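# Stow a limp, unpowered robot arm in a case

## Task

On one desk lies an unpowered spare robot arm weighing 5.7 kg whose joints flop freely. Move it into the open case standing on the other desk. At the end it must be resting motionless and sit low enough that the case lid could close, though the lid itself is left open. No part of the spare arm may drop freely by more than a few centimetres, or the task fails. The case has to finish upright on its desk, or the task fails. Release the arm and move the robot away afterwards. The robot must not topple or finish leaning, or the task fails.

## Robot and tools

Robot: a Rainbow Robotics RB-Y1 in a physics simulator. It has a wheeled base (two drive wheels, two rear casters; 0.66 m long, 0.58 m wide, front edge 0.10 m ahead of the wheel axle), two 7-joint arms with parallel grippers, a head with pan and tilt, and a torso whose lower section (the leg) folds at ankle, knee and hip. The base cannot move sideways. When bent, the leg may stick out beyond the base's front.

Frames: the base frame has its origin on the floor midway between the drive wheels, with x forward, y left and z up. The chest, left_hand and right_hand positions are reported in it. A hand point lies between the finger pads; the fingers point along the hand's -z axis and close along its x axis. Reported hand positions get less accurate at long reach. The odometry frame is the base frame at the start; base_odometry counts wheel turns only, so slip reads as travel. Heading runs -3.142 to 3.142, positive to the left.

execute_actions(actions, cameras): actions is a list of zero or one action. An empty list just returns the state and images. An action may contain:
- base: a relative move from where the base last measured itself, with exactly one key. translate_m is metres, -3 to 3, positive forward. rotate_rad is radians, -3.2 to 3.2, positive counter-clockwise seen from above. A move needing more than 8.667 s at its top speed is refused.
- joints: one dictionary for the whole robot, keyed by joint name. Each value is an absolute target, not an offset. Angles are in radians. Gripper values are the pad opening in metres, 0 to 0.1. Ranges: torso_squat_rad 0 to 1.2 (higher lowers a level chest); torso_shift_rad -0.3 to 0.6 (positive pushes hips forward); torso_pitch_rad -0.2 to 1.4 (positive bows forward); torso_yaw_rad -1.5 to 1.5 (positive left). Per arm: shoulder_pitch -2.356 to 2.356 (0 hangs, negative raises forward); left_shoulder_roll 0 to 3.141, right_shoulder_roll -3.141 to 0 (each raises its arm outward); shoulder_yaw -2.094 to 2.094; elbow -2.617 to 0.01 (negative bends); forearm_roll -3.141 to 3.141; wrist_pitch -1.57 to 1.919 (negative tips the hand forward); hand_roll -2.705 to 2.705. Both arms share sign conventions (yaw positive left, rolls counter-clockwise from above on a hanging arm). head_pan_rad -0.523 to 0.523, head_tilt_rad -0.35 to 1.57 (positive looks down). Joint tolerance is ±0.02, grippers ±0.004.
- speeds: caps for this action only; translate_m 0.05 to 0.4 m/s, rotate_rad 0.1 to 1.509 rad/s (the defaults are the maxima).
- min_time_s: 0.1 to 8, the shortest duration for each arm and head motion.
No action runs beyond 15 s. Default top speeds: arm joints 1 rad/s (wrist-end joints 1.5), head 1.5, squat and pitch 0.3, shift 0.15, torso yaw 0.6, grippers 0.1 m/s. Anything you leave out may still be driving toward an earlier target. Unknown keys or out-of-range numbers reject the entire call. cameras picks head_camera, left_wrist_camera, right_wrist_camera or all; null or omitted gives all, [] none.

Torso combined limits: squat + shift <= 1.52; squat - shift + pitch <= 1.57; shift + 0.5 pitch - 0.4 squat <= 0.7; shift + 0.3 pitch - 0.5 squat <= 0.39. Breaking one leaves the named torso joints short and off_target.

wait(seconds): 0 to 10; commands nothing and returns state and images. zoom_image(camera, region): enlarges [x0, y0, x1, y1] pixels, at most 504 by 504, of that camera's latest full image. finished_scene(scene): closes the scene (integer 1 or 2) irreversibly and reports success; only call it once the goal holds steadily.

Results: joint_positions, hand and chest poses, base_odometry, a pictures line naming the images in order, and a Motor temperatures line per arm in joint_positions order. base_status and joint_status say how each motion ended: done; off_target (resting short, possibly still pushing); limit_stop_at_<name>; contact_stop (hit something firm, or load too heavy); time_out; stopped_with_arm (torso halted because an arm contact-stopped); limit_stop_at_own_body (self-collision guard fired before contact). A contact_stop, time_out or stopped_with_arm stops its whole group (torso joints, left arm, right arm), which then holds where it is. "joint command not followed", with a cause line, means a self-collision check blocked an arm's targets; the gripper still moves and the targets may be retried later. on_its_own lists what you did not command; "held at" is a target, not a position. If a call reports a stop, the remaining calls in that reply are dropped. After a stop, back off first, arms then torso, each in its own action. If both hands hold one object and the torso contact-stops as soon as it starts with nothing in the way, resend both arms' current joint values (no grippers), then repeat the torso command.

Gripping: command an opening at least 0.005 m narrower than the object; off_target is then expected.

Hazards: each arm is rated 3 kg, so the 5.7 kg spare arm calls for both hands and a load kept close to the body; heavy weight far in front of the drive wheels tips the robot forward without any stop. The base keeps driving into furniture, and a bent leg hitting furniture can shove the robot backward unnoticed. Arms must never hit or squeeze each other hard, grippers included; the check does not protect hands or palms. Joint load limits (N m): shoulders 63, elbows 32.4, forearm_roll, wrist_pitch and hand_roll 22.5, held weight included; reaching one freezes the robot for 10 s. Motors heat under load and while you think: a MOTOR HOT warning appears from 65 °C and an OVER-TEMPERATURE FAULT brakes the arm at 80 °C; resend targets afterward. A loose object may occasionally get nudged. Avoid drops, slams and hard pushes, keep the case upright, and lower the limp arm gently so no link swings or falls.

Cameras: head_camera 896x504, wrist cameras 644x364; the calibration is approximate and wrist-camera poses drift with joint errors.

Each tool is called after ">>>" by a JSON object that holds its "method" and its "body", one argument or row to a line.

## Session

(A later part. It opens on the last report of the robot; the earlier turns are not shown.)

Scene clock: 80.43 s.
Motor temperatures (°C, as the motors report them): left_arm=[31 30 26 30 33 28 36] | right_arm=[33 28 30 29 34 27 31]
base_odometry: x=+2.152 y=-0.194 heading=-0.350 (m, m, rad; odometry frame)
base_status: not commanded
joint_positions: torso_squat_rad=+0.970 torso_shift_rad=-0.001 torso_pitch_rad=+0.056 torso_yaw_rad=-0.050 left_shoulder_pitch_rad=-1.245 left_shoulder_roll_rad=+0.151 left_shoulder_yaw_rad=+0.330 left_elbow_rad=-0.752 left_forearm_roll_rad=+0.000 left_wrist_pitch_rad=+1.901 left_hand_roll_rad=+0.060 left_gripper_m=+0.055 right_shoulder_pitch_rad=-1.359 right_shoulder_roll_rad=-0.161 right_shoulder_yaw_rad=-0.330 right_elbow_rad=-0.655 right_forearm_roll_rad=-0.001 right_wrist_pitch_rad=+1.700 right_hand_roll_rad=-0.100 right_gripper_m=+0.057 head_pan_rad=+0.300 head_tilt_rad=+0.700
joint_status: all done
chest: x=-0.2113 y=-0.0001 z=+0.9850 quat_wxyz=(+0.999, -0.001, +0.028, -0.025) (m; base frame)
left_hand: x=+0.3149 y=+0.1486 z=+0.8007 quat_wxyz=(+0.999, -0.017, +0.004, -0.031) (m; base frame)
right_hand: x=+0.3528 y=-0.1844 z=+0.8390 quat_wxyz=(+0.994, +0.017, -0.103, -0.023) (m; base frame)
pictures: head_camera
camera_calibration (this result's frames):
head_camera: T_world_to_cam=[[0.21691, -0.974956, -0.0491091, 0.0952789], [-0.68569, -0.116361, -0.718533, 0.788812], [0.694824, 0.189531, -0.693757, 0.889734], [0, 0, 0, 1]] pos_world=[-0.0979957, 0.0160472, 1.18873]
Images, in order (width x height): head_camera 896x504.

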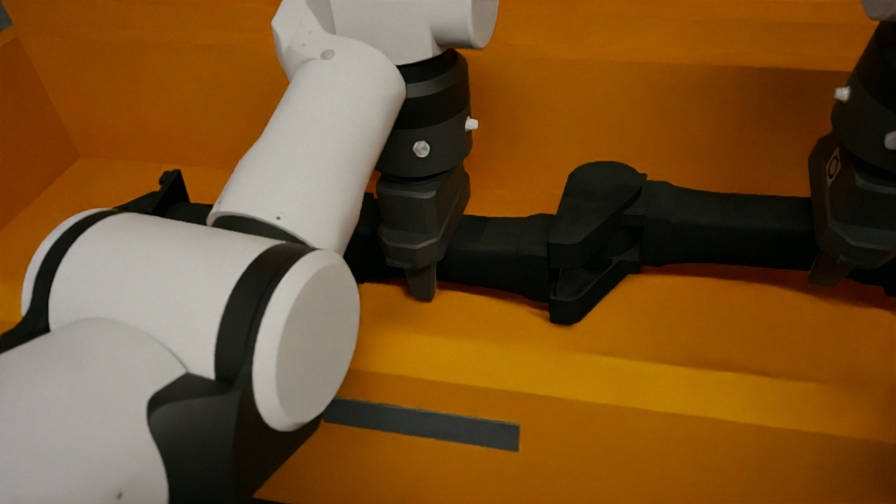

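>>> {"method": "execute_actions", "body": {
  "actions": [
    {"joints":{"left_gripper_m":0.1,"right_gripper_m":0.1}}
  ],
  "cameras": []
}}

>>> {"method": "execute_actions", "body": {
  "actions": [
    {"joints":{"torso_squat_rad":0.6,"torso_pitch_rad":0,"head_pan_rad":0.1,"head_tilt_rad":0.5}}
  ],
  "cameras": []
}}

>>> {"method": "execute_actions", "body": {
  "actions": [
    {"base":{"translate_m":-0.6},"joints":{"left_shoulder_roll_rad":0.9,"right_shoulder_roll_rad":-0.9,"torso_squat_rad":0.3}}
  ],
  "cameras": ["head_camera"]
}}

Scene clock: 82.00 s.
Motor temperatures (°C, as the motors report them): left_arm=[31 30 26 30 33 28 36] | right_arm=[33 28 30 29 34 27 31]
base_odometry: x=+2.152 y=-0.194 heading=-0.350 (m, m, rad; odometry frame)
base_status: not commanded
joint_positions: torso_squat_rad=+0.970 torso_shift_rad=-0.001 torso_pitch_rad=+0.057 torso_yaw_rad=-0.050 left_shoulder_pitch_rad=-1.244 left_shoulder_roll_rad=+0.151 left_shoulder_yaw_rad=+0.330 left_elbow_rad=-0.752 left_forearm_roll_rad=+0.000 left_wrist_pitch_rad=+1.900 left_hand_roll_rad=+0.060 left_gripper_m=+0.100 right_shoulder_pitch_rad=-1.359 right_shoulder_roll_rad=-0.161 right_shoulder_yaw_rad=-0.330 right_elbow_rad=-0.655 right_forearm_roll_rad=+0.000 right_wrist_pitch_rad=+1.700 right_hand_roll_rad=-0.100 right_gripper_m=+0.099 head_pan_rad=+0.300 head_tilt_rad=+0.700
joint_status: all done
chest: x=-0.2110 y=-0.0001 z=+0.9850 quat_wxyz=(+0.999, -0.001, +0.028, -0.025) (m; base frame)
left_hand: x=+0.3151 y=+0.1487 z=+0.7999 quat_wxyz=(+0.999, -0.017, +0.004, -0.030) (m; base frame)
right_hand: x=+0.3529 y=-0.1845 z=+0.8385 quat_wxyz=(+0.994, +0.017, -0.103, -0.023) (m; base frame)
pictures: none
No camera images: the call's "cameras" was empty. Leave "cameras" out to get every camera's image.

Scene clock: 84.03 s.
Motor temperatures (°C, as the motors report them): left_arm=[31 30 26 30 33 28 36] | right_arm=[33 28 30 29 34 27 31]
base_odometry: x=+2.152 y=-0.194 heading=-0.350 (m, m, rad; odometry frame)
base_status: not commanded
joint_positions: torso_squat_rad=+0.600 torso_shift_rad=+0.000 torso_pitch_rad=+0.000 torso_yaw_rad=-0.050 left_shoulder_pitch_rad=-1.241 left_shoulder_roll_rad=+0.150 left_shoulder_yaw_rad=+0.330 left_elbow_rad=-0.750 left_forearm_roll_rad=+0.000 left_wrist_pitch_rad=+1.900 left_hand_roll_rad=+0.060 left_gripper_m=+0.100 right_shoulder_pitch_rad=-1.350 right_shoulder_roll_rad=-0.160 right_shoulder_yaw_rad=-0.330 right_elbow_rad=-0.650 right_forearm_roll_rad=+0.000 right_wrist_pitch_rad=+1.700 right_hand_roll_rad=-0.100 right_gripper_m=+0.099 head_pan_rad=+0.100 head_tilt_rad=+0.500
joint_status: all done
chest: x=-0.2281 y=-0.0004 z=+1.1677 quat_wxyz=(+1.000, +0.000, +0.000, -0.025) (m; base frame)
left_hand: x=+0.3065 y=+0.1488 z=+1.0104 quat_wxyz=(+0.999, -0.015, -0.022, -0.031) (m; base frame)
right_hand: x=+0.3409 y=-0.1862 z=+1.0471 quat_wxyz=(+0.992, +0.018, -0.125, -0.024) (m; base frame)
pictures: none
No camera images: the call's "cameras" was empty. Leave "cameras" out to get every camera's image.

Scene clock: 86.97 s.
Motor temperatures (°C, as the motors report them): left_arm=[31 30 26 29 33 28 36] | right_arm=[33 28 30 29 34 27 31]
base_odometry: x=+1.589 y=+0.011 heading=-0.351 (m, m, rad; odometry frame)
base_status: done
joint_positions: torso_squat_rad=+0.300 torso_shift_rad=+0.000 torso_pitch_rad=+0.000 torso_yaw_rad=-0.050 left_shoulder_pitch_rad=-1.241 left_shoulder_roll_rad=+0.900 left_shoulder_yaw_rad=+0.330 left_elbow_rad=-0.750 left_forearm_roll_rad=+0.000 left_wrist_pitch_rad=+1.900 left_hand_roll_rad=+0.060 left_gripper_m=+0.100 right_shoulder_pitch_rad=-1.350 right_shoulder_roll_rad=-0.900 right_shoulder_yaw_rad=-0.330 right_elbow_rad=-0.650 right_forearm_roll_rad=+0.000 right_wrist_pitch_rad=+1.700 right_hand_roll_rad=-0.100 right_gripper_m=+0.099 head_pan_rad=+0.100 head_tilt_rad=+0.500
joint_status: all done
chest: x=-0.2281 y=-0.0005 z=+1.2587 quat_wxyz=(+1.000, +0.001, +0.000, -0.025) (m; base frame)
left_hand: x=+0.2616 y=+0.5370 z=+1.2655 quat_wxyz=(+0.939, +0.109, -0.146, +0.292) (m; base frame)
right_hand: x=+0.2513 y=-0.5888 z=+1.3020 quat_wxyz=(+0.904, -0.106, -0.239, -0.339) (m; base frame)
pictures: head_camera
camera_calibration (this result's frames):
head_camera: T_world_to_cam=[[0.028927, -0.998672, -0.0426227, 0.0660866], [-0.491719, 0.0229074, -0.870453, 1.22915], [0.870273, 0.046138, -0.490403, 0.839468], [0, 0, 0, 1]] pos_world=[-0.128079, -0.000889276, 1.48442]
Images, in order (width x height): head_camera 896x504.

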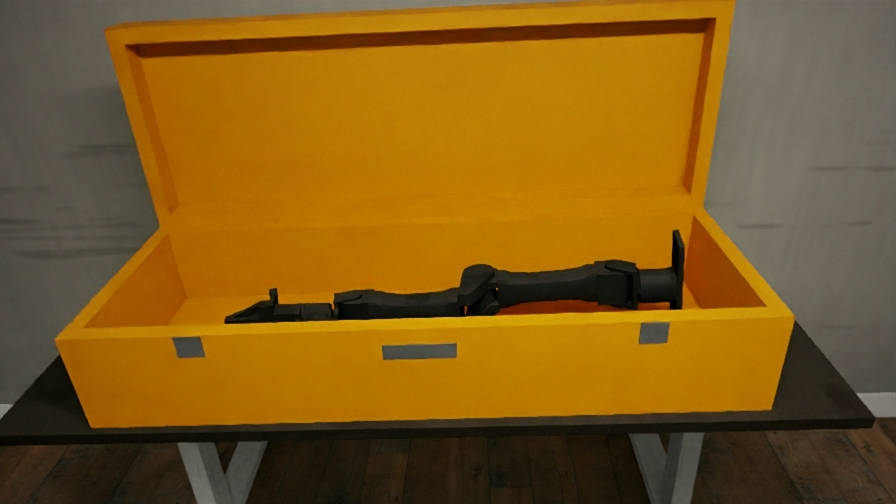

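>>> {"method": "zoom_image", "body": {
  "camera": "head_camera",
  "region": [560,180,820,350]
}}

Region (560, 180, 820, 350) of head_camera's 896x504 image, scaled by 1.938, with more detail than that image has; it fills the top 330 rows of this view, and the rest is white.

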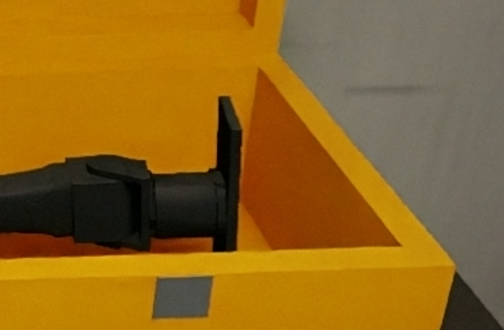

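>>> {"method": "zoom_image", "body": {
  "camera": "head_camera",
  "region": [60,10,300,330]
}}

Region (60, 10, 300, 330) of head_camera's 896x504 image, scaled by 1.575, with more detail than that image has; it fills the left 378 columns of this view, and the rest is white.

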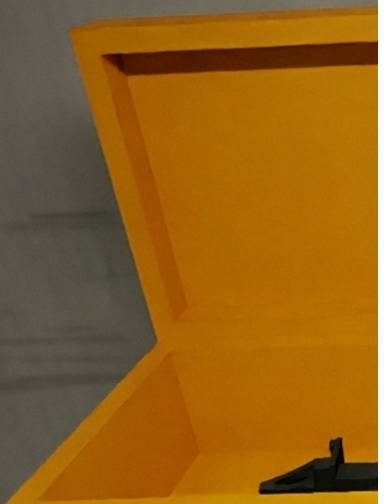

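>>> {"method": "finished_scene", "body": {
  "scene": 1
}}

The scene is finished: the task was done.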